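# Stack the N1 well plate onto the K1 plate

## Task

Lift the 96-well plate out of plate nest N1 and set it on top of the plate already in stack rack K1 so the two are completely nested and the top plate's well A1 sits directly above the lower plate's well A1 (A1 is the clipped corner of each plate). The lower plate has to remain level in K1, the stack has to stay put without the robot holding it, and at the end the gripper must be open and moved away.

## Robot and tools

Robot: a single six-joint arm (UFACTORY 850 type) carrying one parallel two-finger gripper, with one camera, cam_wrist (672x504), mounted on the wrist. Joints from base outward with allowed ranges in rad: waist -6.283..6.283, shoulder -2.304..2.304, elbow -4.224..0.061, forearm roll -6.283..6.283, wrist pitch -2.164..2.164, wrist roll -6.283..6.283. The elbow cannot fully straighten.

Frames. The scene frame has its origin on the table surface under the arm base, +z up, +x forward, +y to the left when facing +x. The base may be slightly tilted. The gripper frame: fingers point along its +z, and they close and open along its y. The reported end_effector_position is the pinch point between the pads when shut, roughly 2 cm short of the fingertips; closing pushes the tips about 10 mm further along +z. At long reach the reported position can be somewhat off.

Result lines. The state line gives end_effector_position (m), end_effector_quat_wxyz and linear/angular velocities (m/s, rad/s), all in the scene frame. grip_measured is the actual finger opening on the command scale. Joint positions are listed base to tip. "Hand target" shows the pose the controller is currently steering toward. "pose unreachable" means the clearance check (which treats any mounting block under the base as arm) altered or stopped a command; HELD flags each control step where some of your row was not sent. MOTOR HOT appears from 65 °C; at 80 °C an OVER-TEMPERATURE FAULT brakes the arm until it cools, so avoid holding loads longer than needed. A result with pictures names any camera whose calibration differs from the given one (cam_wrist: fx=fy=623.152, cx=337.019, cy=250.781).

execute_actions: argument actions is a list with zero or one element, plus optional pictures (boolean, images included by default). An empty list just reports the state. An element {"rows": [...], "steps": n} runs up to 15 control steps of 1/30 s each (default 15); each row is used for one step and the final row repeats if rows run out. An element with only steps (max 300) is a wait that counts from the previous result, your reply time included.

A row is seven numbers, each within [-1, 1]: dx, dy, dz, rx, ry, rz, opening. The first six are an offset, expressed in the gripper's own axes, from the gripper pose shown in the most recent result (before any result shows it, or for any later call in the same reply, from the pose at the start of the action). Every row in an action refers back to that same pose; rows do not add up. Scale: 1.0 equals 0.6 m for dx/dy/dz and 180 degrees for the rotation vector rx/ry/rz. Opening is absolute, not an offset: +1 fully open (0.084 m between pads), -1 shut. All-zero offsets do not hold still; they pull the hand back to the reference pose.

Each step, the command is clipped to within 70 mm and 16 degrees of the measured pose, and damped inverse kinematics then favours position over orientation. When an action finishes the arm continues only to the last clipped pose, so compare the returned pose with your goal and send the remainder next. Joints move at up to 3.14 rad/s, accelerating over 0.16 s, and arrive together.

move: target is one row in the same format and frame (offset from the last shown gripper pose, opening absolute); speed in m/s from 0.002 to 0.5 (default 0.25), with turning capped at twice that in rad/s. It drives a straight-line path of 0.5 to 10 s toward the target, taking the shorter rotation, and does not avoid obstacles. The opening is commanded at its start. It ends when the path is over and hand and fingers are still, or 5 s after the path end. Its "move:" line reports done, off_target, moving, held or fault, the distance left, and limits (paced = clipped command; held = some steps blocked, after which the arm may surge faster than speed). The hand may lag, drift or overshoot speed, especially near full stretch.

wait: seconds 0 to 10; nothing new is sent. zoom_image: camera "cam_wrist", region [x0, y0, x1, y1] in image pixels from top-left, at most 504x504, gives a magnified view of the latest image. read_manual: returns only licence text. finished_scene: pass the current scene number; it is final and reports success.

The simulation keeps running while you think and write, so long replies cost time.

Gripping: the open hand spans 84 mm, so take a plate across its narrow width, on the body above the base flange. Never drive a pad down over the flange; it can jam there. To hold, command an opening clearly below grip_measured; the lower, the firmer (about 24 N per pad maximum). A fast close may squeeze extra hard. Something may occasionally jerk a held part or nudge loose items.

Caution: against a rigid surface the push keeps rising while the hand falls short of target, until you retreat; zero offsets do not relieve it. Lower slowly, aim only slightly past contact, and back off. Joint load limits in N m (waist 53.4, shoulder 53.4, elbow 44.5, forearm roll 24, wrist pitch 16.9, wrist roll 16.9, object weight included); reaching one triggers a torque fault: the arm backs off, pauses 10 s and drops the rest of the call. Do not drop, slam or knock anything, and never let an object leave the table.

Each tool is called after "Emit:" by a JSON object that holds its "fn" and its "kwargs", one argument or row to a line.

## Session

Emit:
{"fn": "execute_actions", "kwargs": {
  "actions": []
}}

Scene clock: 0.00 s of 8400.00 s.
end_effector_position=(+0.5782, -0.1074, +0.3195) grip_measured=+1.00 end_effector_quat_wxyz=(+0.202, +0.383, +0.901, -0.018) end_effector_velocity=(-0.001, -0.000, -0.001) end_effector_angular_velocity=(+0.001, +0.001, -0.001)
Joint positions: [-0.77  -0.45  -0.853 -1.623  0.772 -1.111  0.084]
Joint velocities: [ 0.    -0.001  0.001 -0.    -0.     0.    -0.   ]
Motor temperatures (°C, as the motors report them): [17 18 20 23 23 23]
Hand target: +0.578, -0.107, +0.320; +0.202, +0.383, +0.901, -0.018

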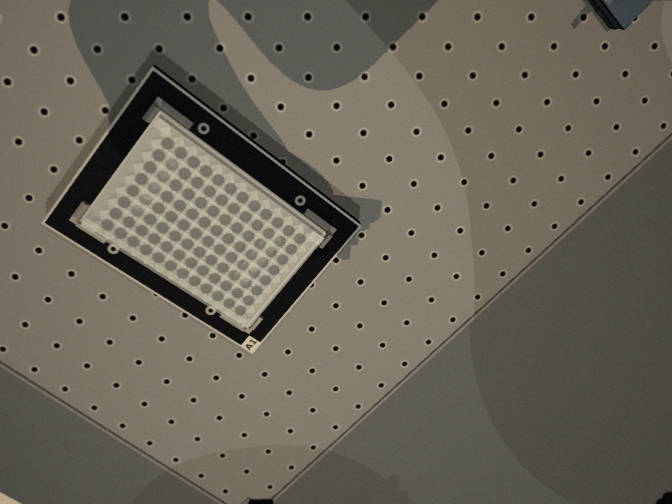

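Emit:
{"fn": "move", "kwargs": {
  "target": [0,0,-0.4,0,0,0,1]
}}

Scene clock: 4.23 s of 8400.00 s.
end_effector_position=(+0.4942, -0.0626, +0.5389) grip_measured=+1.00 end_effector_quat_wxyz=(+0.202, +0.383, +0.901, -0.017) end_effector_velocity=(-0.001, +0.001, +0.002) end_effector_angular_velocity=(-0.000, +0.001, +0.001)
Joint positions: [-1.151 -0.12  -0.873 -2.149  1.081 -0.783  0.084]
Joint velocities: [-0.004  0.002 -0.002 -0.005  0.004  0.002  0.   ]
Motor temperatures (°C, as the motors report them): [17 18 20 23 23 23]
Hand target: +0.494, -0.063, +0.539; +0.202, +0.383, +0.901, -0.017
Off the commanded pose: 0.001 m, 0 deg.
move: done
camera_calibration (this result's frames):
cam_wrist: T_world_to_cam=[[0.697277, 0.700385, 0.152531, -0.352456], [0.618912, -0.695611, 0.364791, -0.475518], [0.361596, -0.159957, -0.918511, 0.443219], [0, 0, 0, 1]] pos_world=[0.379796, -0.0130249, 0.634327]

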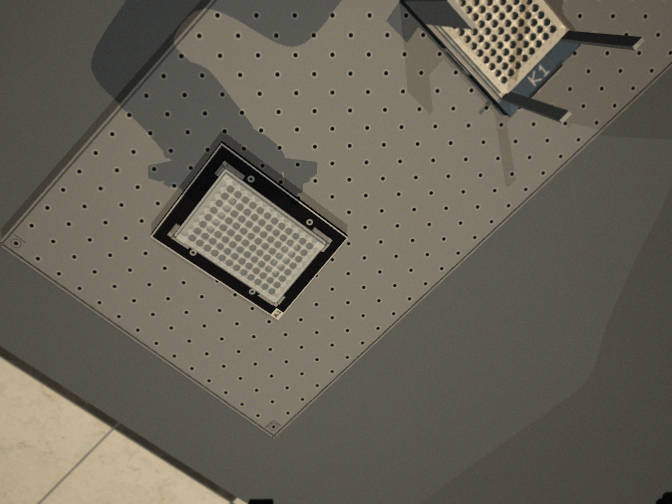

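Emit:
{"fn": "move", "kwargs": {
  "target": [0,0,0,-0.011,0.133,-0.253,1]
}}

Emit:
{"fn": "move", "kwargs": {
  "target": [-0.075,-0.18,0.25,0,0,0,1]
}}

Scene clock: 13.03 s of 8400.00 s.
end_effector_position=(+0.4943, -0.0625, +0.5391) grip_measured=+1.00 end_effector_quat_wxyz=(+0.000, -0.000, +1.000, -0.001) end_effector_velocity=(-0.000, -0.000, -0.000) end_effector_angular_velocity=(+0.002, +0.006, +0.012)
Joint positions: [-1.067 -0.313 -1.145 -2.493  1.32  -1.346  0.084]
Joint velocities: [ 0.002 -0.003 -0.004 -0.005  0.004 -0.009  0.   ]
Motor temperatures (°C, as the motors report them): [17 18 20 23 23 23]
Hand target: +0.494, -0.062, +0.539; -0.000, -0.001, +1.000, -0.001
Off the commanded pose: 0.000 m, 0 deg.
After step 90, 3.53 s passed at rest.
move: done
camera_calibration (this result's frames):
cam_wrist: T_world_to_cam=[[0.0141201, 0.999633, 0.0231106, 0.0735524], [0.999831, -0.0138439, -0.012069, -0.418057], [-0.0117446, 0.0232771, -0.99966, 0.683154], [0, 0, 0, 1]] pos_world=[0.424971, -0.0952148, 0.676176]

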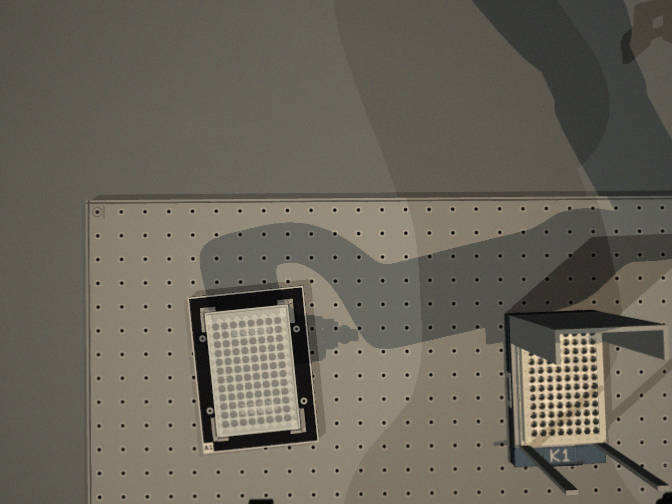

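Scene clock: 14.40 s of 8400.00 s.
end_effector_position=(+0.5395, -0.1706, +0.3902) grip_measured=+1.00 end_effector_quat_wxyz=(+0.000, -0.000, +1.000, -0.001) end_effector_velocity=(+0.001, -0.001, -0.002) end_effector_angular_velocity=(+0.002, -0.000, -0.002)
Joint positions: [-0.923 -0.657 -1.24  -2.345  1.071 -1.446  0.084]
Joint velocities: [ 0.002 -0.006 -0.003  0.002 -0.001  0.     0.   ]
Motor temperatures (°C, as the motors report them): [17 18 20 23 23 23]
Hand target: +0.540, -0.171, +0.390; +0.000, +0.000, +1.000, -0.001
Off the commanded pose: 0.001 m, 0 deg.
move: done
camera_calibration (this result's frames):
cam_wrist: T_world_to_cam=[[0.0141443, 0.99964, 0.0227995, 0.184566], [0.999832, -0.0138737, -0.0119844, -0.466637], [-0.0116638, 0.0229652, -0.999668, 0.537224], [0, 0, 0, 1]] pos_world=[0.470214, -0.203311, 0.527245]

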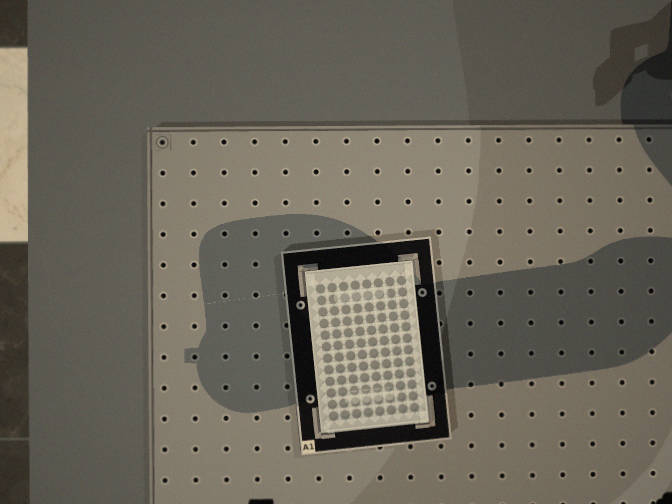

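Emit:
{"fn": "move", "kwargs": {
  "target": [0,-0.005,0.5,0,0,-0.029,1]
}}

Emit:
{"fn": "zoom_image", "kwargs": {
  "camera": "cam_wrist",
  "region": [100,100,600,504]
}}

Scene clock: 19.80 s of 8400.00 s.
end_effector_position=(+0.5397, -0.1748, +0.0910) grip_measured=+1.00 end_effector_quat_wxyz=(+0.000, -0.045, +0.999, -0.002) end_effector_velocity=(-0.000, -0.000, -0.003) end_effector_angular_velocity=(+0.001, +0.001, +0.001)
Joint positions: [-0.582 -1.02  -1.204 -1.803  0.766 -1.892  0.084]
Joint velocities: [ 0.003 -0.005 -0.002  0.003 -0.    -0.004 -0.   ]
Motor temperatures (°C, as the motors report them): [17 18 20 23 23 23]
Hand target: +0.540, -0.175, +0.091; +0.000, -0.045, +0.999, -0.002
Off the commanded pose: 0.001 m, 0 deg.
After step 90, 0.57 s passed at rest.
move: done
camera_calibration (this result's frames):
cam_wrist: T_world_to_cam=[[-0.0767159, 0.996801, 0.0224057, 0.244143], [0.996955, 0.0770045, -0.0123148, -0.452979], [-0.0140008, 0.0213928, -0.999673, 0.239209], [0, 0, 0, 1]] pos_world=[0.473679, -0.213598, 0.228083]

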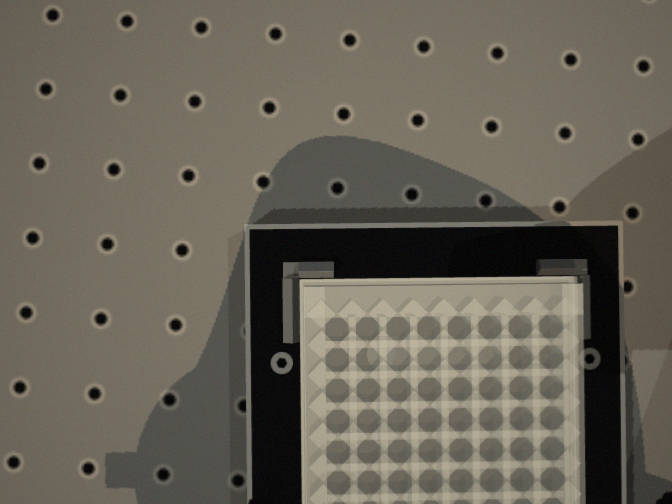

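Region (100, 100, 600, 504) of cam_wrist's 672x504 image, scaled by 1.008, with more detail than that image has; it fills the top 407 rows of this view, and the rest is white.

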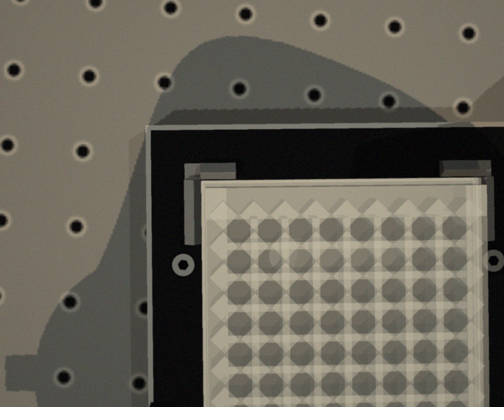

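Emit:
{"fn": "move", "kwargs": {
  "target": [0,0.005,0.04,0,0,0,1],
  "speed": 0.05
}}

Emit:
{"fn": "move", "kwargs": {
  "target": [0,0,0,0,0,0,0.3]
}}

Emit:
{"fn": "move", "kwargs": {
  "target": [0,0,-0.35,0,0,0,0.3],
  "speed": 0.15
}}

Scene clock: 24.87 s of 8400.00 s.
end_effector_position=(+0.5395, -0.1720, +0.0673) grip_measured=+1.00 end_effector_quat_wxyz=(+0.000, -0.045, +0.999, -0.002) end_effector_velocity=(-0.000, +0.000, -0.003) end_effector_angular_velocity=(+0.000, +0.001, +0.000)
Joint positions: [-0.55  -1.052 -1.215 -1.75   0.756 -1.921  0.084]
Joint velocities: [ 0.003 -0.004 -0.002  0.005 -0.001 -0.003  0.   ]
Motor temperatures (°C, as the motors report them): [17 18 20 23 23 23]
Hand target: +0.539, -0.172, +0.067; +0.000, -0.045, +0.999, -0.002
Off the commanded pose: 0.000 m, 0 deg.
After step 90, 1.23 s passed at rest.
move: done
camera_calibration (this result's frames):
cam_wrist: T_world_to_cam=[[-0.0767317, 0.996802, 0.0223373, 0.241843], [0.996954, 0.0770188, -0.012289, -0.453266], [-0.0139701, 0.0213263, -0.999675, 0.215456], [0, 0, 0, 1]] pos_world=[0.473452, -0.210755, 0.204413]

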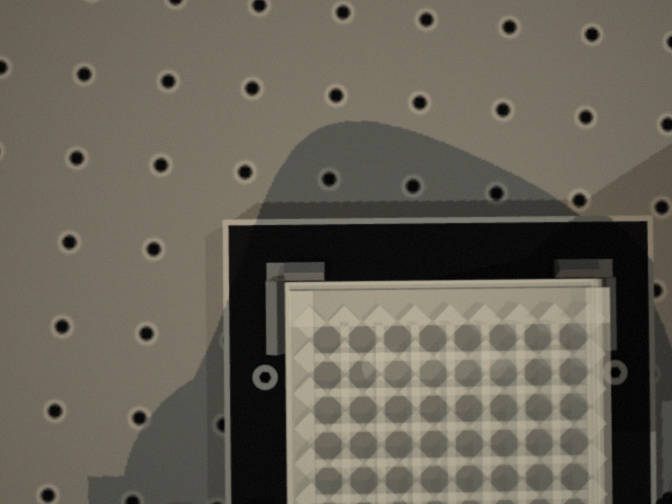

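Scene clock: 25.37 s of 8400.00 s.
end_effector_position=(+0.5395, -0.1720, +0.0673) grip_measured=+0.29 end_effector_quat_wxyz=(+0.000, -0.045, +0.999, -0.002) end_effector_velocity=(-0.000, -0.000, -0.000) end_effector_angular_velocity=(-0.000, +0.001, -0.001)
Joint positions: [-0.55  -1.052 -1.215 -1.75   0.756 -1.921  0.056]
Joint velocities: [ 0. -0.  0.  0. -0.  0. -0.]
Motor temperatures (°C, as the motors report them): [17 18 20 23 23 23]
Hand target: +0.539, -0.172, +0.067; +0.000, -0.045, +0.999, -0.002
Off the commanded pose: 0.000 m, 0 deg.
move: done
camera_calibration (this result's frames):
cam_wrist: T_world_to_cam=[[-0.0767333, 0.996801, 0.0223339, 0.241846], [0.996954, 0.0770203, -0.0122849, -0.453268], [-0.0139658, 0.0213232, -0.999675, 0.215456], [0, 0, 0, 1]] pos_world=[0.473454, -0.210756, 0.204416]

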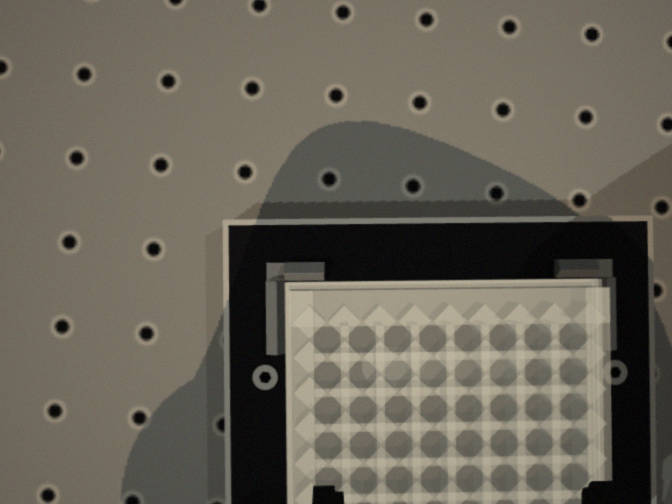

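Scene clock: 27.30 s of 8400.00 s.
end_effector_position=(+0.5392, -0.1711, +0.2766) grip_measured=+0.29 end_effector_quat_wxyz=(+0.000, -0.045, +0.999, -0.002) end_effector_velocity=(-0.000, -0.000, +0.002) end_effector_angular_velocity=(-0.000, -0.000, -0.000)
Joint positions: [-0.799 -0.756 -1.163 -2.171  0.914 -1.655  0.056]
Joint velocities: [-0.003  0.002 -0.001 -0.004  0.002  0.002  0.   ]
Motor temperatures (°C, as the motors report them): [17 18 20 23 23 23]
Hand target: +0.539, -0.171, +0.277; +0.000, -0.046, +0.999, -0.002
Off the commanded pose: 0.001 m, 0 deg.
move: done
camera_calibration (this result's frames):
cam_wrist: T_world_to_cam=[[-0.0767225, 0.996795, 0.0226558, 0.236152], [0.996954, 0.0770143, -0.0122986, -0.450531], [-0.014004, 0.0216432, -0.999668, 0.424777], [0, 0, 0, 1]] pos_world=[0.473225, -0.209892, 0.413744]

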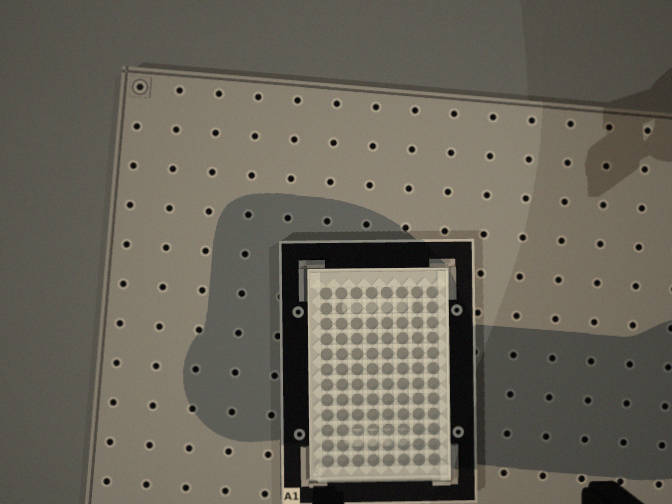

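Emit:
{"fn": "move", "kwargs": {
  "target": [0,0,0.30,0,0,0,1],
  "speed": 0.15
}}

Emit:
{"fn": "move", "kwargs": {
  "target": [0,0,0.072,0,0,0,1],
  "speed": 0.04
}}

Emit:
{"fn": "move", "kwargs": {
  "target": [0,0,0,0,0,0,0.3]
}}

Scene clock: 32.10 s of 8400.00 s.
end_effector_position=(+0.5394, -0.1718, +0.0973) grip_measured=+1.00 end_effector_quat_wxyz=(+0.000, -0.045, +0.999, -0.002) end_effector_velocity=(+0.000, +0.000, -0.003) end_effector_angular_velocity=(+0.001, -0.001, -0.001)
Joint positions: [-0.587 -1.004 -1.192 -1.812  0.767 -1.886  0.084]
Joint velocities: [ 0.003 -0.004 -0.002  0.006  0.    -0.003 -0.   ]
Motor temperatures (°C, as the motors report them): [17 18 20 23 23 23]
Hand target: +0.539, -0.172, +0.097; +0.000, -0.045, +0.999, -0.002
Off the commanded pose: 0.001 m, 0 deg.
After step 90, 0.07 s passed at rest.
move: done
camera_calibration (this result's frames):
cam_wrist: T_world_to_cam=[[-0.0767151, 0.996802, 0.0223835, 0.240999], [0.996955, 0.0770029, -0.0122915, -0.452852], [-0.0139758, 0.0213724, -0.999674, 0.245419], [0, 0, 0, 1]] pos_world=[0.473391, -0.210602, 0.234378]

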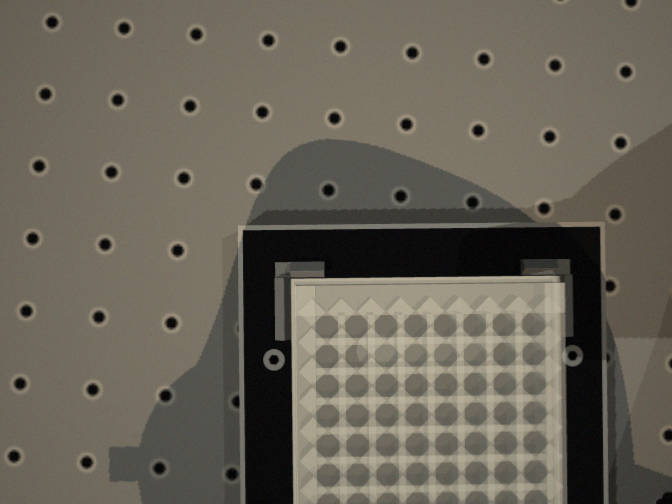

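Scene clock: 33.53 s of 8400.00 s.
end_effector_position=(+0.5395, -0.1720, +0.0544) grip_measured=+1.00 end_effector_quat_wxyz=(+0.000, -0.045, +0.999, -0.002) end_effector_velocity=(+0.000, -0.000, -0.002) end_effector_angular_velocity=(-0.000, -0.001, -0.000)
Joint positions: [-0.535 -1.074 -1.227 -1.725  0.752 -1.935  0.084]
Joint velocities: [ 0.002 -0.003 -0.001  0.005 -0.001 -0.003 -0.   ]
Motor temperatures (°C, as the motors report them): [17 18 20 23 23 23]
Hand target: +0.539, -0.172, +0.054; +0.000, -0.045, +0.999, -0.002
Off the commanded pose: 0.000 m, 0 deg.
move: done
camera_calibration (this result's frames):
cam_wrist: T_world_to_cam=[[-0.0767344, 0.996802, 0.0223071, 0.242176], [0.996954, 0.0770205, -0.0122622, -0.453452], [-0.013941, 0.0212982, -0.999676, 0.202523], [0, 0, 0, 1]] pos_world=[0.473477, -0.21079, 0.191495]

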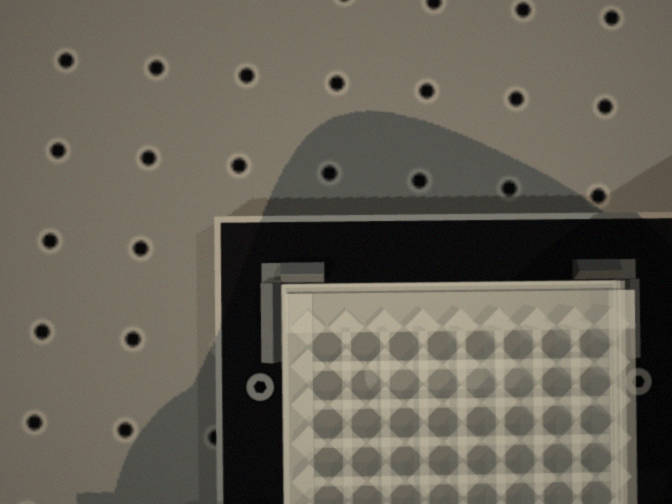

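Scene clock: 34.03 s of 8400.00 s.
end_effector_position=(+0.5406, -0.1724, +0.0553) grip_measured=+0.30 end_effector_quat_wxyz=(+0.001, -0.046, +0.999, -0.002) end_effector_velocity=(-0.001, +0.000, -0.001) end_effector_angular_velocity=(+0.002, +0.002, +0.001)
Joint positions: [-0.536 -1.073 -1.228 -1.725  0.752 -1.935  0.057]
Joint velocities: [ 0.001 -0.001 -0.    -0.001  0.001 -0.     0.   ]
Motor temperatures (°C, as the motors report them): [17 18 20 23 23 23]
Hand target: +0.539, -0.172, +0.054; +0.000, -0.045, +0.999, -0.002
Off the commanded pose: 0.002 m, 0 deg.
move: done
camera_calibration (this result's frames):
cam_wrist: T_world_to_cam=[[-0.0774362, 0.996769, 0.0213494, 0.243026], [0.996926, 0.0776694, -0.0103152, -0.454501], [-0.0119401, 0.020485, -0.999719, 0.202303], [0, 0, 0, 1]] pos_world=[0.474338, -0.211084, 0.192369]

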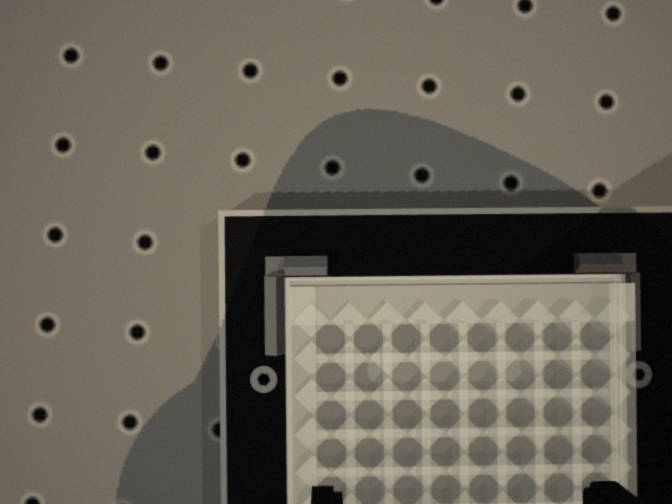

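Emit:
{"fn": "move", "kwargs": {
  "target": [0,0,-0.01,0,0,0,1],
  "speed": 0.05
}}

Emit:
{"fn": "move", "kwargs": {
  "target": [0,0,0.024,0,0,0,1],
  "speed": 0.03
}}

Emit:
{"fn": "move", "kwargs": {
  "target": [0,0,0,0,0,0,0.3]
}}

Scene clock: 41.60 s of 8400.00 s.
end_effector_position=(+0.5405, -0.1723, +0.0611) grip_measured=+1.00 end_effector_quat_wxyz=(+0.001, -0.046, +0.999, -0.002) end_effector_velocity=(+0.000, -0.001, +0.002) end_effector_angular_velocity=(-0.002, +0.000, -0.000)
Joint positions: [-0.543 -1.063 -1.222 -1.736  0.754 -1.929  0.084]
Joint velocities: [-0.003  0.003  0.001 -0.004 -0.001  0.003  0.   ]
Motor temperatures (°C, as the motors report them): [17 18 20 23 23 23]
Hand target: +0.541, -0.172, +0.061; +0.001, -0.046, +0.999, -0.002
Off the commanded pose: 0.000 m, 0 deg.
After step 90, 3.87 s passed at rest.
move: done
camera_calibration (this result's frames):
cam_wrist: T_world_to_cam=[[-0.0773761, 0.996772, 0.0214271, 0.242798], [0.996929, 0.0776129, -0.0104495, -0.454335], [-0.0120788, 0.0205527, -0.999716, 0.208117], [0, 0, 0, 1]] pos_world=[0.47424, -0.211029, 0.198108]

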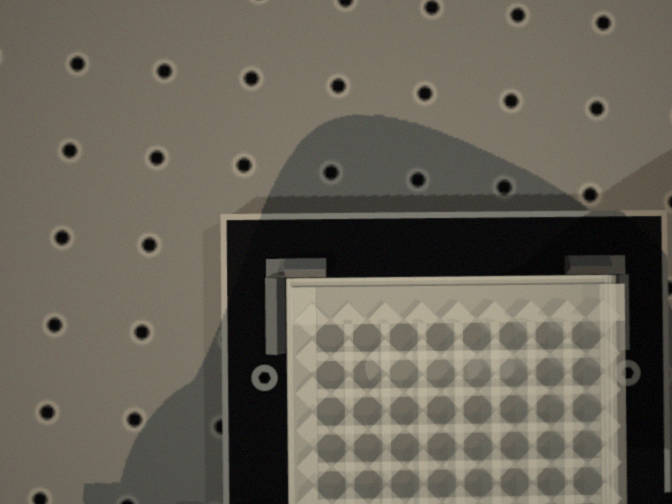

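Scene clock: 42.40 s of 8400.00 s.
end_effector_position=(+0.5406, -0.1724, +0.0469) grip_measured=+1.00 end_effector_quat_wxyz=(+0.001, -0.046, +0.999, -0.002) end_effector_velocity=(+0.000, -0.000, -0.002) end_effector_angular_velocity=(-0.001, -0.001, +0.000)
Joint positions: [-0.525 -1.087 -1.235 -1.708  0.749 -1.944  0.084]
Joint velocities: [ 0.002 -0.003 -0.002  0.005 -0.001 -0.003 -0.   ]
Motor temperatures (°C, as the motors report them): [17 18 20 23 23 23]
Hand target: +0.541, -0.172, +0.047; +0.001, -0.046, +0.999, -0.002
Off the commanded pose: 0.000 m, 0 deg.
move: done
camera_calibration (this result's frames):
cam_wrist: T_world_to_cam=[[-0.0773885, 0.996771, 0.0213926, 0.243193], [0.996928, 0.0776245, -0.0104324, -0.454542], [-0.0120593, 0.0205195, -0.999717, 0.193965], [0, 0, 0, 1]] pos_world=[0.474305, -0.211104, 0.183966]

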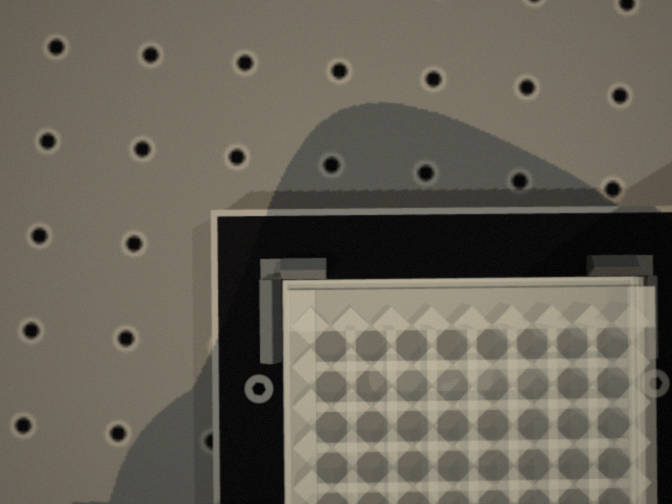

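Scene clock: 42.90 s of 8400.00 s.
end_effector_position=(+0.5407, -0.1724, +0.0470) grip_measured=+0.91 end_effector_quat_wxyz=(+0.001, -0.046, +0.999, -0.002) end_effector_velocity=(+0.000, -0.000, -0.000) end_effector_angular_velocity=(-0.000, -0.001, -0.001)
Joint positions: [-0.525 -1.087 -1.235 -1.708  0.75  -1.944  0.081]
Joint velocities: [-0.     0.     0.     0.001 -0.    -0.001  0.   ]
Motor temperatures (°C, as the motors report them): [17 18 20 23 23 23]
Hand target: +0.541, -0.172, +0.047; +0.001, -0.046, +0.999, -0.002
Off the commanded pose: 0.000 m, 0 deg.
move: done
camera_calibration (this result's frames):
cam_wrist: T_world_to_cam=[[-0.0774539, 0.996764, 0.0215072, 0.243204], [0.996925, 0.0776868, -0.0102134, -0.454636], [-0.0118512, 0.02065, -0.999717, 0.193974], [0, 0, 0, 1]] pos_world=[0.474375, -0.211103, 0.184045]

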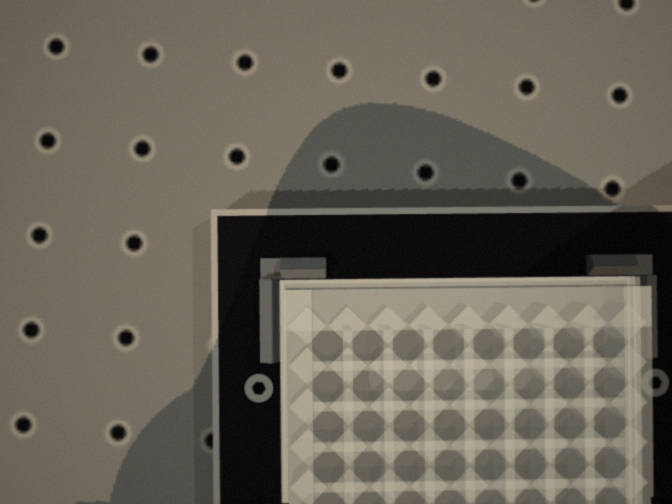

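Emit:
{"fn": "move", "kwargs": {
  "target": [0,0,-0.45,0,0,0,0.3],
  "speed": 0.15
}}

Emit:
{"fn": "move", "kwargs": {
  "target": [-0.1,0.5,0,0,0,0.029,0.3],
  "speed": 0.15
}}

Scene clock: 47.73 s of 8400.00 s.
end_effector_position=(+0.5398, -0.1710, +0.3162) grip_measured=+0.90 end_effector_quat_wxyz=(+0.001, -0.046, +0.999, -0.002) end_effector_velocity=(+0.000, -0.000, +0.003) end_effector_angular_velocity=(-0.001, -0.000, -0.000)
Joint positions: [-0.843 -0.716 -1.181 -2.235  0.963 -1.612  0.08 ]
Joint velocities: [-0.003  0.003 -0.002 -0.005  0.003  0.003  0.   ]
Motor temperatures (°C, as the motors report them): [17 18 20 23 23 23]
Hand target: +0.540, -0.171, +0.317; +0.001, -0.046, +0.999, -0.002
Off the commanded pose: 0.001 m, 0 deg.
move: done
camera_calibration (this result's frames):
cam_wrist: T_world_to_cam=[[-0.0774599, 0.996755, 0.0219032, 0.235899], [0.996925, 0.0776975, -0.0102124, -0.451141], [-0.0118811, 0.0210448, -0.999708, 0.463101], [0, 0, 0, 1]] pos_world=[0.473529, -0.209827, 0.453191]

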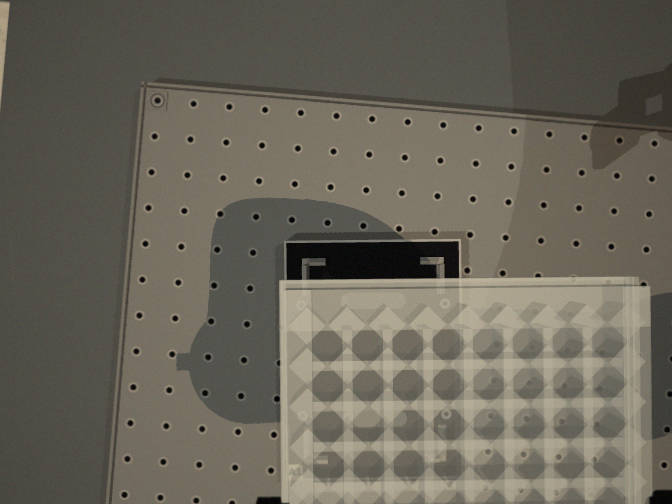

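Scene clock: 50.30 s of 8400.00 s.
end_effector_position=(+0.5707, +0.1325, +0.3148) grip_measured=+0.90 end_effector_quat_wxyz=(+0.001, -0.000, +1.000, -0.002) end_effector_velocity=(+0.001, +0.003, +0.000) end_effector_angular_velocity=(-0.001, -0.000, +0.001)
Joint positions: [-0.46  -0.112 -0.843 -2.158  0.941 -1.105  0.08 ]
Joint velocities: [ 0.004  0.005 -0.    -0.001 -0.     0.006  0.   ]
Motor temperatures (°C, as the motors report them): [17 18 20 23 23 23]
Hand target: +0.571, +0.133, +0.315; +0.001, -0.000, +1.000, -0.002
Off the commanded pose: 0.002 m, 0 deg.
move: done
camera_calibration (this result's frames):
cam_wrist: T_world_to_cam=[[0.0136763, 0.999659, 0.0222421, -0.116729], [0.999859, -0.0134551, -0.0100659, -0.49517], [-0.00976321, 0.0223766, -0.999702, 0.454318], [0, 0, 0, 1]] pos_world=[0.501132, 0.0998601, 0.451795]

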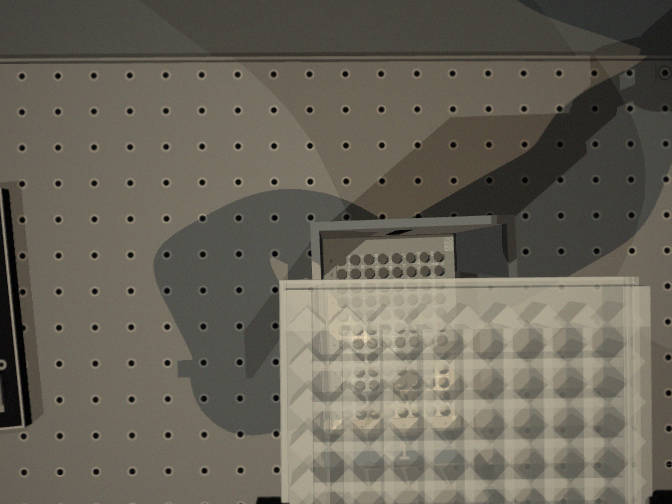

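Emit:
{"fn": "move", "kwargs": {
  "target": [-0.17,0,0,0,0,0,0.3],
  "speed": 0.15
}}

Emit:
{"fn": "zoom_image", "kwargs": {
  "camera": "cam_wrist",
  "region": [220,0,560,280]
}}

Scene clock: 54.33 s of 8400.00 s.
end_effector_position=(+0.6725, +0.1329, +0.3152) grip_measured=+0.90 end_effector_quat_wxyz=(+0.001, -0.000, +1.000, -0.002) end_effector_velocity=(+0.002, -0.001, -0.000) end_effector_angular_velocity=(-0.001, +0.000, -0.000)
Joint positions: [-0.407 -0.295 -1.143 -2.203  0.978 -0.962  0.08 ]
Joint velocities: [ 0.001 -0.006 -0.008 -0.002 -0.     0.004 -0.   ]
Motor temperatures (°C, as the motors report them): [17 18 20 23 23 23]
Hand target: +0.673, +0.133, +0.315; +0.001, -0.000, +1.000, -0.002
Off the commanded pose: 0.000 m, 0 deg.
move: done
camera_calibration (this result's frames):
cam_wrist: T_world_to_cam=[[0.0136863, 0.999657, 0.0223129, -0.118526], [0.999859, -0.013465, -0.0100383, -0.596965], [-0.00973437, 0.0224471, -0.999701, 0.45569], [0, 0, 0, 1]] pos_world=[0.602938, 0.100218, 0.452206]

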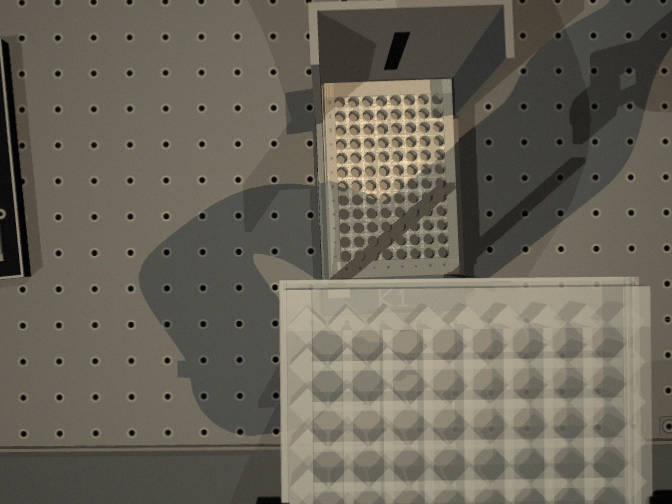

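Region (220, 0, 560, 280) of cam_wrist's 672x504 image, scaled by 1.482, with more detail than that image has; it fills the top 415 rows of this view, and the rest is white.

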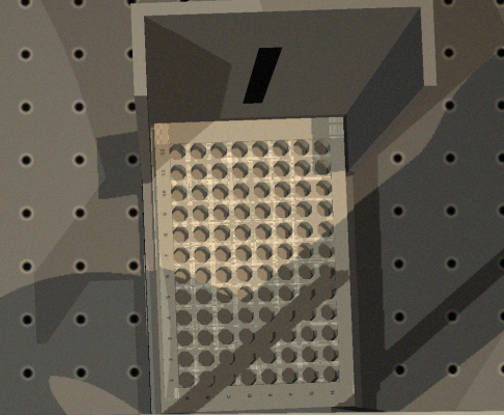

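Emit:
{"fn": "move", "kwargs": {
  "target": [0.1925,0.007,0,0,0,-0.013,0.3],
  "speed": 0.15
}}

Emit:
{"fn": "move", "kwargs": {
  "target": [0,0,0.33,0,0,0,0.3],
  "speed": 0.08
}}

Scene clock: 61.07 s of 8400.00 s.
end_effector_position=(+0.5572, +0.1366, +0.3147) grip_measured=+0.90 end_effector_quat_wxyz=(+0.001, -0.021, +1.000, -0.002) end_effector_velocity=(-0.003, +0.000, +0.000) end_effector_angular_velocity=(+0.001, +0.001, +0.001)
Joint positions: [-0.462 -0.08  -0.803 -2.154  0.938 -1.155  0.08 ]
Joint velocities: [-0.002  0.005  0.007 -0.     0.001 -0.003  0.   ]
Motor temperatures (°C, as the motors report them): [17 18 20 23 23 23]
Hand target: +0.557, +0.137, +0.315; +0.001, -0.021, +1.000, -0.002
Off the commanded pose: 0.000 m, 0 deg.
After step 90, 2.43 s passed at rest.
move: done
camera_calibration (this result's frames):
cam_wrist: T_world_to_cam=[[-0.0270816, 0.999388, 0.0221396, -0.0979045], [0.999575, 0.0273125, -0.0101953, -0.486972], [-0.0107937, 0.0218541, -0.999703, 0.454649], [0, 0, 0, 1]] pos_world=[0.489021, 0.101209, 0.451717]

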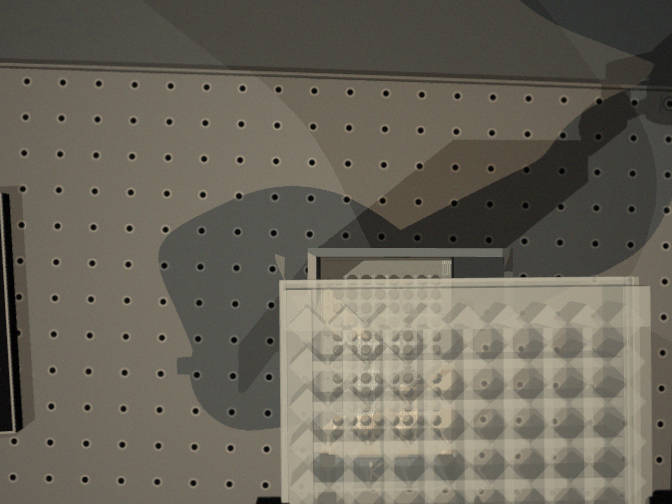

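Scene clock: 64.00 s of 8400.00 s.
end_effector_position=(+0.5576, +0.1359, +0.1174) grip_measured=+0.29 end_effector_quat_wxyz=(+0.001, -0.021, +1.000, -0.002) end_effector_velocity=(+0.001, -0.001, -0.002) end_effector_angular_velocity=(-0.001, -0.002, +0.000)
Joint positions: [-0.167 -0.406 -0.802 -1.655  0.681 -1.506  0.056]
Joint velocities: [ 0.002 -0.005 -0.002  0.008 -0.002 -0.006 -0.   ]
Motor temperatures (°C, as the motors report them): [17 18 20 23 23 23]
Hand target: +0.558, +0.136, +0.117; +0.001, -0.021, +1.000, -0.002
Off the commanded pose: 0.001 m, 0 deg.
move: done
camera_calibration (this result's frames):
cam_wrist: T_world_to_cam=[[-0.027032, 0.999389, 0.0221703, -0.0927722], [0.999573, 0.0272697, -0.0104914, -0.489344], [-0.0110896, 0.0218772, -0.999699, 0.25761], [0, 0, 0, 1]] pos_world=[0.489484, 0.100424, 0.254456]

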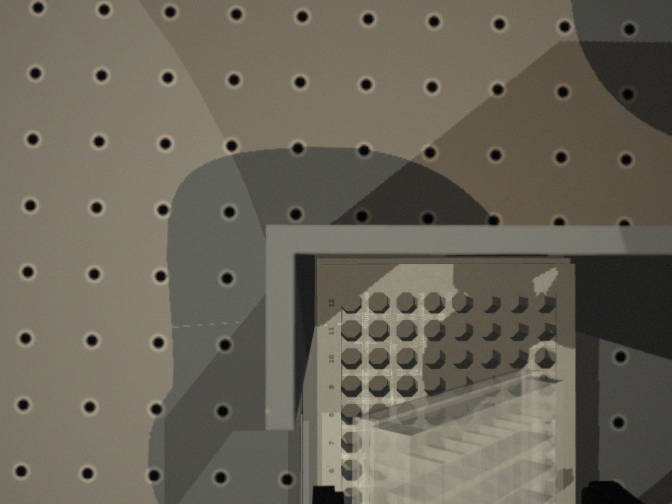

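Emit:
{"fn": "move", "kwargs": {
  "target": [0.1,0,-0.4,0,0,0,1],
  "speed": 0.15
}}

Scene clock: 68.63 s of 8400.00 s.
end_effector_position=(+0.4971, +0.1342, +0.3563) grip_measured=+1.00 end_effector_quat_wxyz=(+0.001, -0.021, +1.000, -0.002) end_effector_velocity=(-0.000, -0.000, +0.003) end_effector_angular_velocity=(-0.001, -0.002, +0.000)
Joint positions: [-0.587  0.068 -0.679 -2.228  1.02  -1.19   0.084]
Joint velocities: [-0.005  0.004 -0.001 -0.003  0.004  0.     0.   ]
Motor temperatures (°C, as the motors report them): [17 18 20 23 23 23]
Hand target: +0.497, +0.134, +0.357; +0.001, -0.021, +1.000, -0.002
Off the commanded pose: 0.001 m, 0 deg.
move: done
camera_calibration (this result's frames):
cam_wrist: T_world_to_cam=[[-0.0270901, 0.999379, 0.0225487, -0.0981738], [0.999571, 0.0273329, -0.0105284, -0.42636], [-0.0111382, 0.0222538, -0.99969, 0.49573], [0, 0, 0, 1]] pos_world=[0.429039, 0.0987345, 0.493302]

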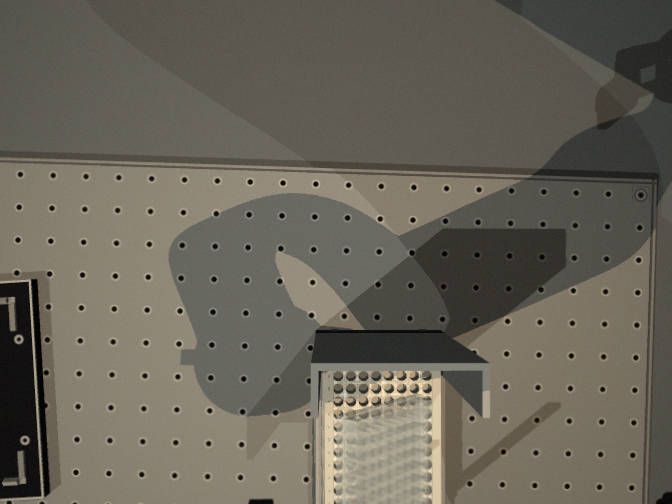

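Wrong way; move to the far side.

Emit:
{"fn": "move", "kwargs": {
  "target": [-0.22,0,0,0,0,0,1],
  "speed": 0.2
}}

Emit:
{"fn": "zoom_image", "kwargs": {
  "camera": "cam_wrist",
  "region": [150,50,650,504]
}}

Scene clock: 71.47 s of 8400.00 s.
end_effector_position=(+0.6288, +0.1400, +0.3568) grip_measured=+1.00 end_effector_quat_wxyz=(+0.001, -0.021, +1.000, -0.002) end_effector_velocity=(+0.002, +0.000, -0.000) end_effector_angular_velocity=(+0.001, +0.002, -0.000)
Joint positions: [-0.475 -0.166 -1.036 -2.239  1.032 -1.018  0.084]
Joint velocities: [ 0.002 -0.005 -0.007 -0.001  0.002  0.003 -0.   ]
Motor temperatures (°C, as the motors report them): [17 18 20 23 23 23]
Hand target: +0.629, +0.140, +0.357; +0.001, -0.021, +1.000, -0.002
Off the commanded pose: 0.001 m, 0 deg.
move: done
camera_calibration (this result's frames):
cam_wrist: T_world_to_cam=[[-0.0270594, 0.999378, 0.0226067, -0.100476], [0.999572, 0.0273025, -0.010516, -0.558101], [-0.0111267, 0.0223125, -0.999689, 0.497558], [0, 0, 0, 1]] pos_world=[0.56068, 0.104549, 0.493805]

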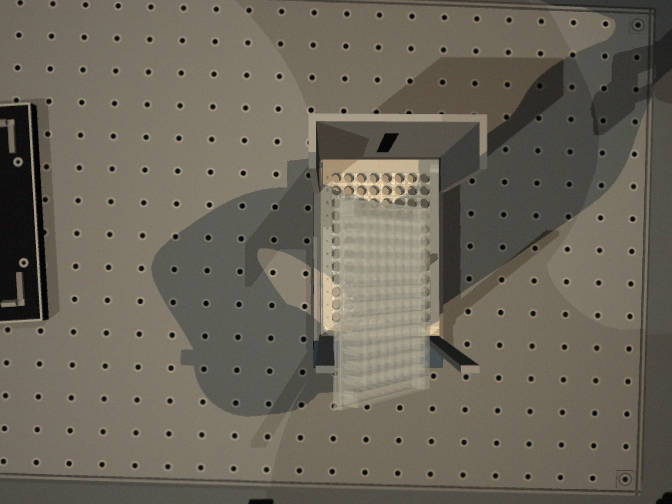

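Region (150, 50, 650, 504) of cam_wrist's 672x504 image, scaled by 1.008, with more detail than that image has; it fills the top 458 rows of this view, and the rest is white.

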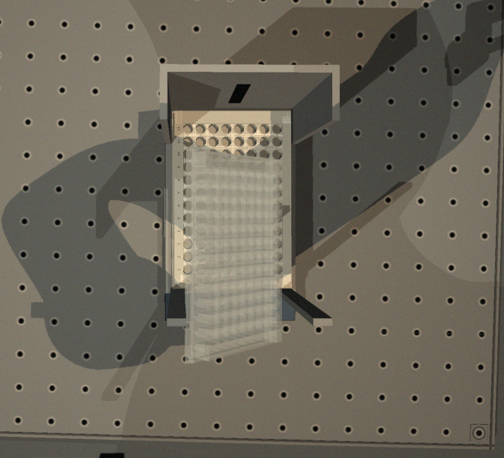

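Emit:
{"fn": "move", "kwargs": {
  "target": [-0.22,0.03,0.225,0,0.28,0,1],
  "speed": 0.2
}}

Scene clock: 79.63 s of 8400.00 s.
end_effector_position=(+0.7607, +0.1635, +0.2228) grip_measured=+1.00 end_effector_quat_wxyz=(-0.424, -0.018, +0.906, -0.011) end_effector_velocity=(+0.002, +0.000, -0.000) end_effector_angular_velocity=(+0.001, +0.018, -0.004)
Joint positions: [-0.146 -1.224 -2.569 -2.714  1.952 -0.387  0.084]
Joint velocities: [ 0.002 -0.066 -0.117  0.006  0.064  0.025 -0.   ]
Motor temperatures (°C, as the motors report them): [17 18 20 23 23 23]
Hand target: +0.761, +0.163, +0.223; -0.425, -0.018, +0.905, -0.011
Off the commanded pose: 0.001 m, 0 deg.
After step 90, 2.30 s passed at rest.
move: done
camera_calibration (this result's frames):
cam_wrist: T_world_to_cam=[[-0.0135935, 0.999907, 0.000847822, -0.122746], [0.631197, 0.00923857, -0.775567, -0.238355], [-0.775503, -0.0100075, -0.631264, 0.869225], [0, 0, 0, 1]] pos_world=[0.822867, 0.133636, 0.363954]

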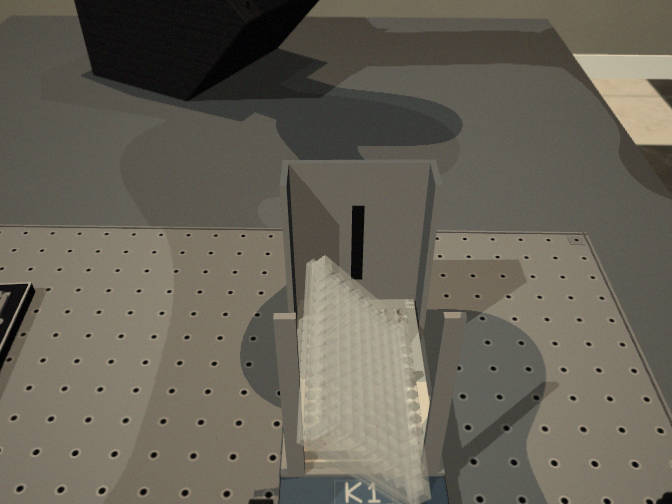

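Emit:
{"fn": "move", "kwargs": {
  "target": [0,0,0,0,-0.28,0,-1],
  "speed": 0.2
}}

Emit:
{"fn": "move", "kwargs": {
  "target": [0.08,-0.04,0.2,0,0,0,-1],
  "speed": 0.15
}}

Emit:
{"fn": "move", "kwargs": {
  "target": [0.115,0,0,0,0,0,-1],
  "speed": 0.03
}}

Emit:
{"fn": "move", "kwargs": {
  "target": [-0.1,0,-0.3,0,0,0,1],
  "speed": 0.15
}}

Scene clock: 89.23 s of 8400.00 s.
end_effector_position=(+0.7600, +0.1632, +0.2226) grip_measured=-1.00 end_effector_quat_wxyz=(+0.001, -0.021, +1.000, -0.002) end_effector_velocity=(+0.000, +0.001, +0.000) end_effector_angular_velocity=(+0.004, -0.014, +0.002)
Joint positions: [-0.239 -0.521 -1.4   -2.166  0.89  -0.88   0.   ]
Joint velocities: [-0.001  0.006  0.011  0.02  -0.008 -0.018  0.   ]
Motor temperatures (°C, as the motors report them): [17 18 20 23 23 23]
Hand target: +0.760, +0.163, +0.223; +0.002, -0.021, +1.000, -0.002
Off the commanded pose: 0.001 m, 0 deg.
After step 90, 3.90 s passed at rest.
move: done
camera_calibration (this result's frames):
cam_wrist: T_world_to_cam=[[-0.0274129, 0.999384, 0.021912, -0.116629], [0.999574, 0.0276239, -0.00938699, -0.691593], [-0.0099865, 0.0216453, -0.999716, 0.363537], [0, 0, 0, 1]] pos_world=[0.691732, 0.127793, 0.359497]

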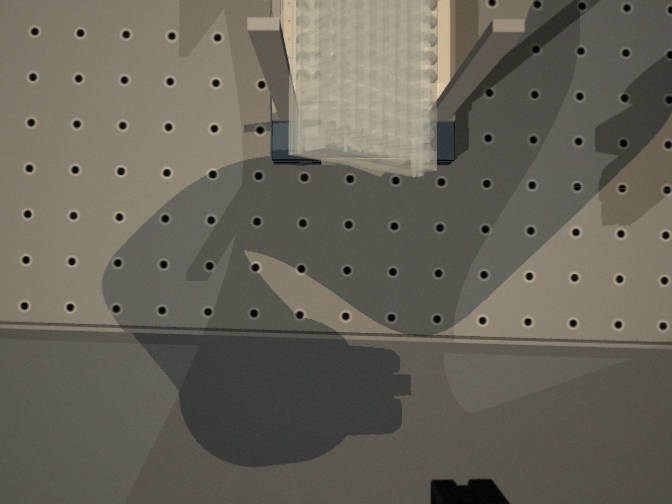

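Scene clock: 90.63 s of 8400.00 s.
end_effector_position=(+0.7137, +0.1367, +0.1030) grip_measured=-1.00 end_effector_quat_wxyz=(+0.002, -0.021, +1.000, -0.002) end_effector_velocity=(-0.001, -0.000, -0.003) end_effector_angular_velocity=(+0.002, +0.000, -0.001)
Joint positions: [-0.15  -0.637 -1.281 -1.929  0.727 -1.129  0.   ]
Joint velocities: [ 0.002 -0.004  0.002  0.008 -0.001 -0.007  0.   ]
Motor temperatures (°C, as the motors report them): [17 18 20 23 23 23]
Hand target: +0.714, +0.137, +0.103; +0.002, -0.021, +1.000, -0.002
Off the commanded pose: 0.001 m, 0 deg.
move: done
camera_calibration (this result's frames):
cam_wrist: T_world_to_cam=[[-0.0274778, 0.999388, 0.0216415, -0.0886878], [0.999574, 0.0276832, -0.00925074, -0.64577], [-0.00984419, 0.0213781, -0.999723, 0.244111], [0, 0, 0, 1]] pos_world=[0.645461, 0.101292, 0.239989]

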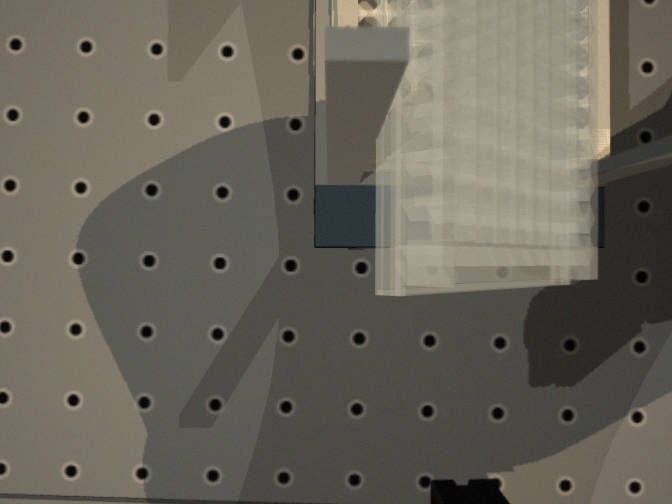

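Scene clock: 93.27 s of 8400.00 s.
end_effector_position=(+0.6449, +0.1336, +0.1028) grip_measured=-1.00 end_effector_quat_wxyz=(+0.002, -0.021, +1.000, -0.002) end_effector_velocity=(-0.002, +0.000, +0.000) end_effector_angular_velocity=(+0.001, -0.001, +0.001)
Joint positions: [-0.153 -0.542 -1.063 -1.792  0.692 -1.312  0.   ]
Joint velocities: [-0.     0.003  0.006  0.006  0.    -0.007  0.   ]
Motor temperatures (°C, as the motors report them): [17 18 20 23 23 23]
Hand target: +0.645, +0.134, +0.103; +0.002, -0.021, +1.000, -0.002
Off the commanded pose: 0.000 m, 0 deg.
move: done
camera_calibration (this result's frames):
cam_wrist: T_world_to_cam=[[-0.0274734, 0.99939, 0.0215628, -0.0874971], [0.999574, 0.0276783, -0.00926636, -0.576932], [-0.00985753, 0.021299, -0.999725, 0.243275], [0, 0, 0, 1]] pos_world=[0.57668, 0.0982307, 0.239748]

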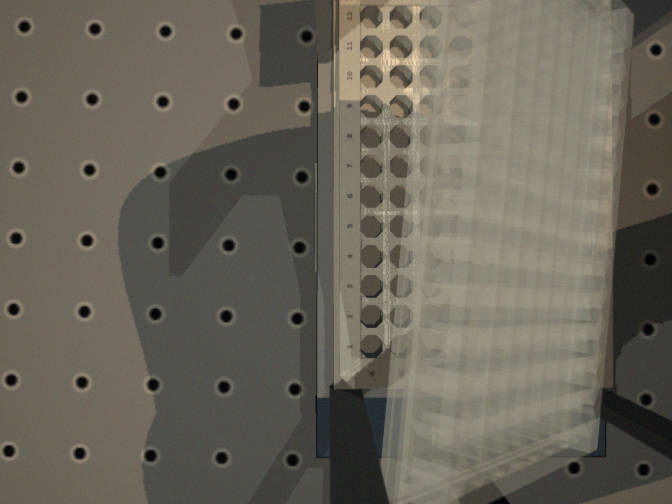

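Scene clock: 95.03 s of 8400.00 s.
end_effector_position=(+0.7041, +0.1371, +0.2823) grip_measured=+1.00 end_effector_quat_wxyz=(+0.001, -0.021, +1.000, -0.002) end_effector_velocity=(+0.001, -0.000, +0.003) end_effector_angular_velocity=(+0.000, +0.001, +0.000)
Joint positions: [-0.35  -0.38  -1.227 -2.182  0.941 -0.974  0.084]
Joint velocities: [-0.003  0.    -0.005 -0.005  0.006  0.004  0.   ]
Motor temperatures (°C, as the motors report them): [17 18 20 23 23 23]
Hand target: +0.704, +0.137, +0.283; +0.002, -0.021, +1.000, -0.002
Off the commanded pose: 0.001 m, 0 deg.
move: done
camera_calibration (this result's frames):
cam_wrist: T_world_to_cam=[[-0.027455, 0.999384, 0.0218743, -0.093355], [0.999573, 0.0276663, -0.00941579, -0.634415], [-0.0100152, 0.0216064, -0.999716, 0.423323], [0, 0, 0, 1]] pos_world=[0.63582, 0.101703, 0.419272]

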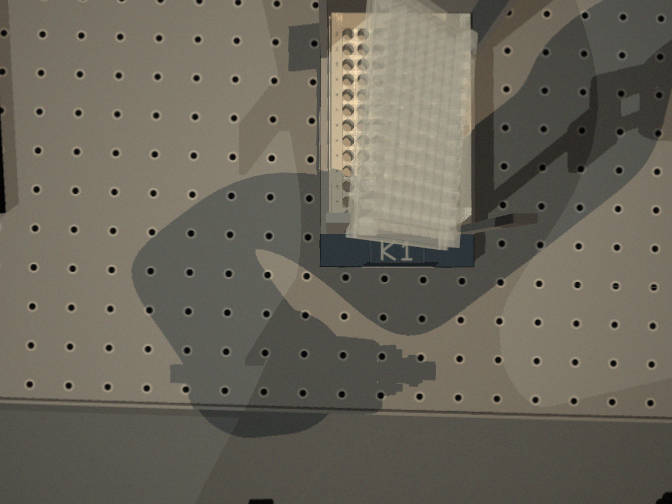

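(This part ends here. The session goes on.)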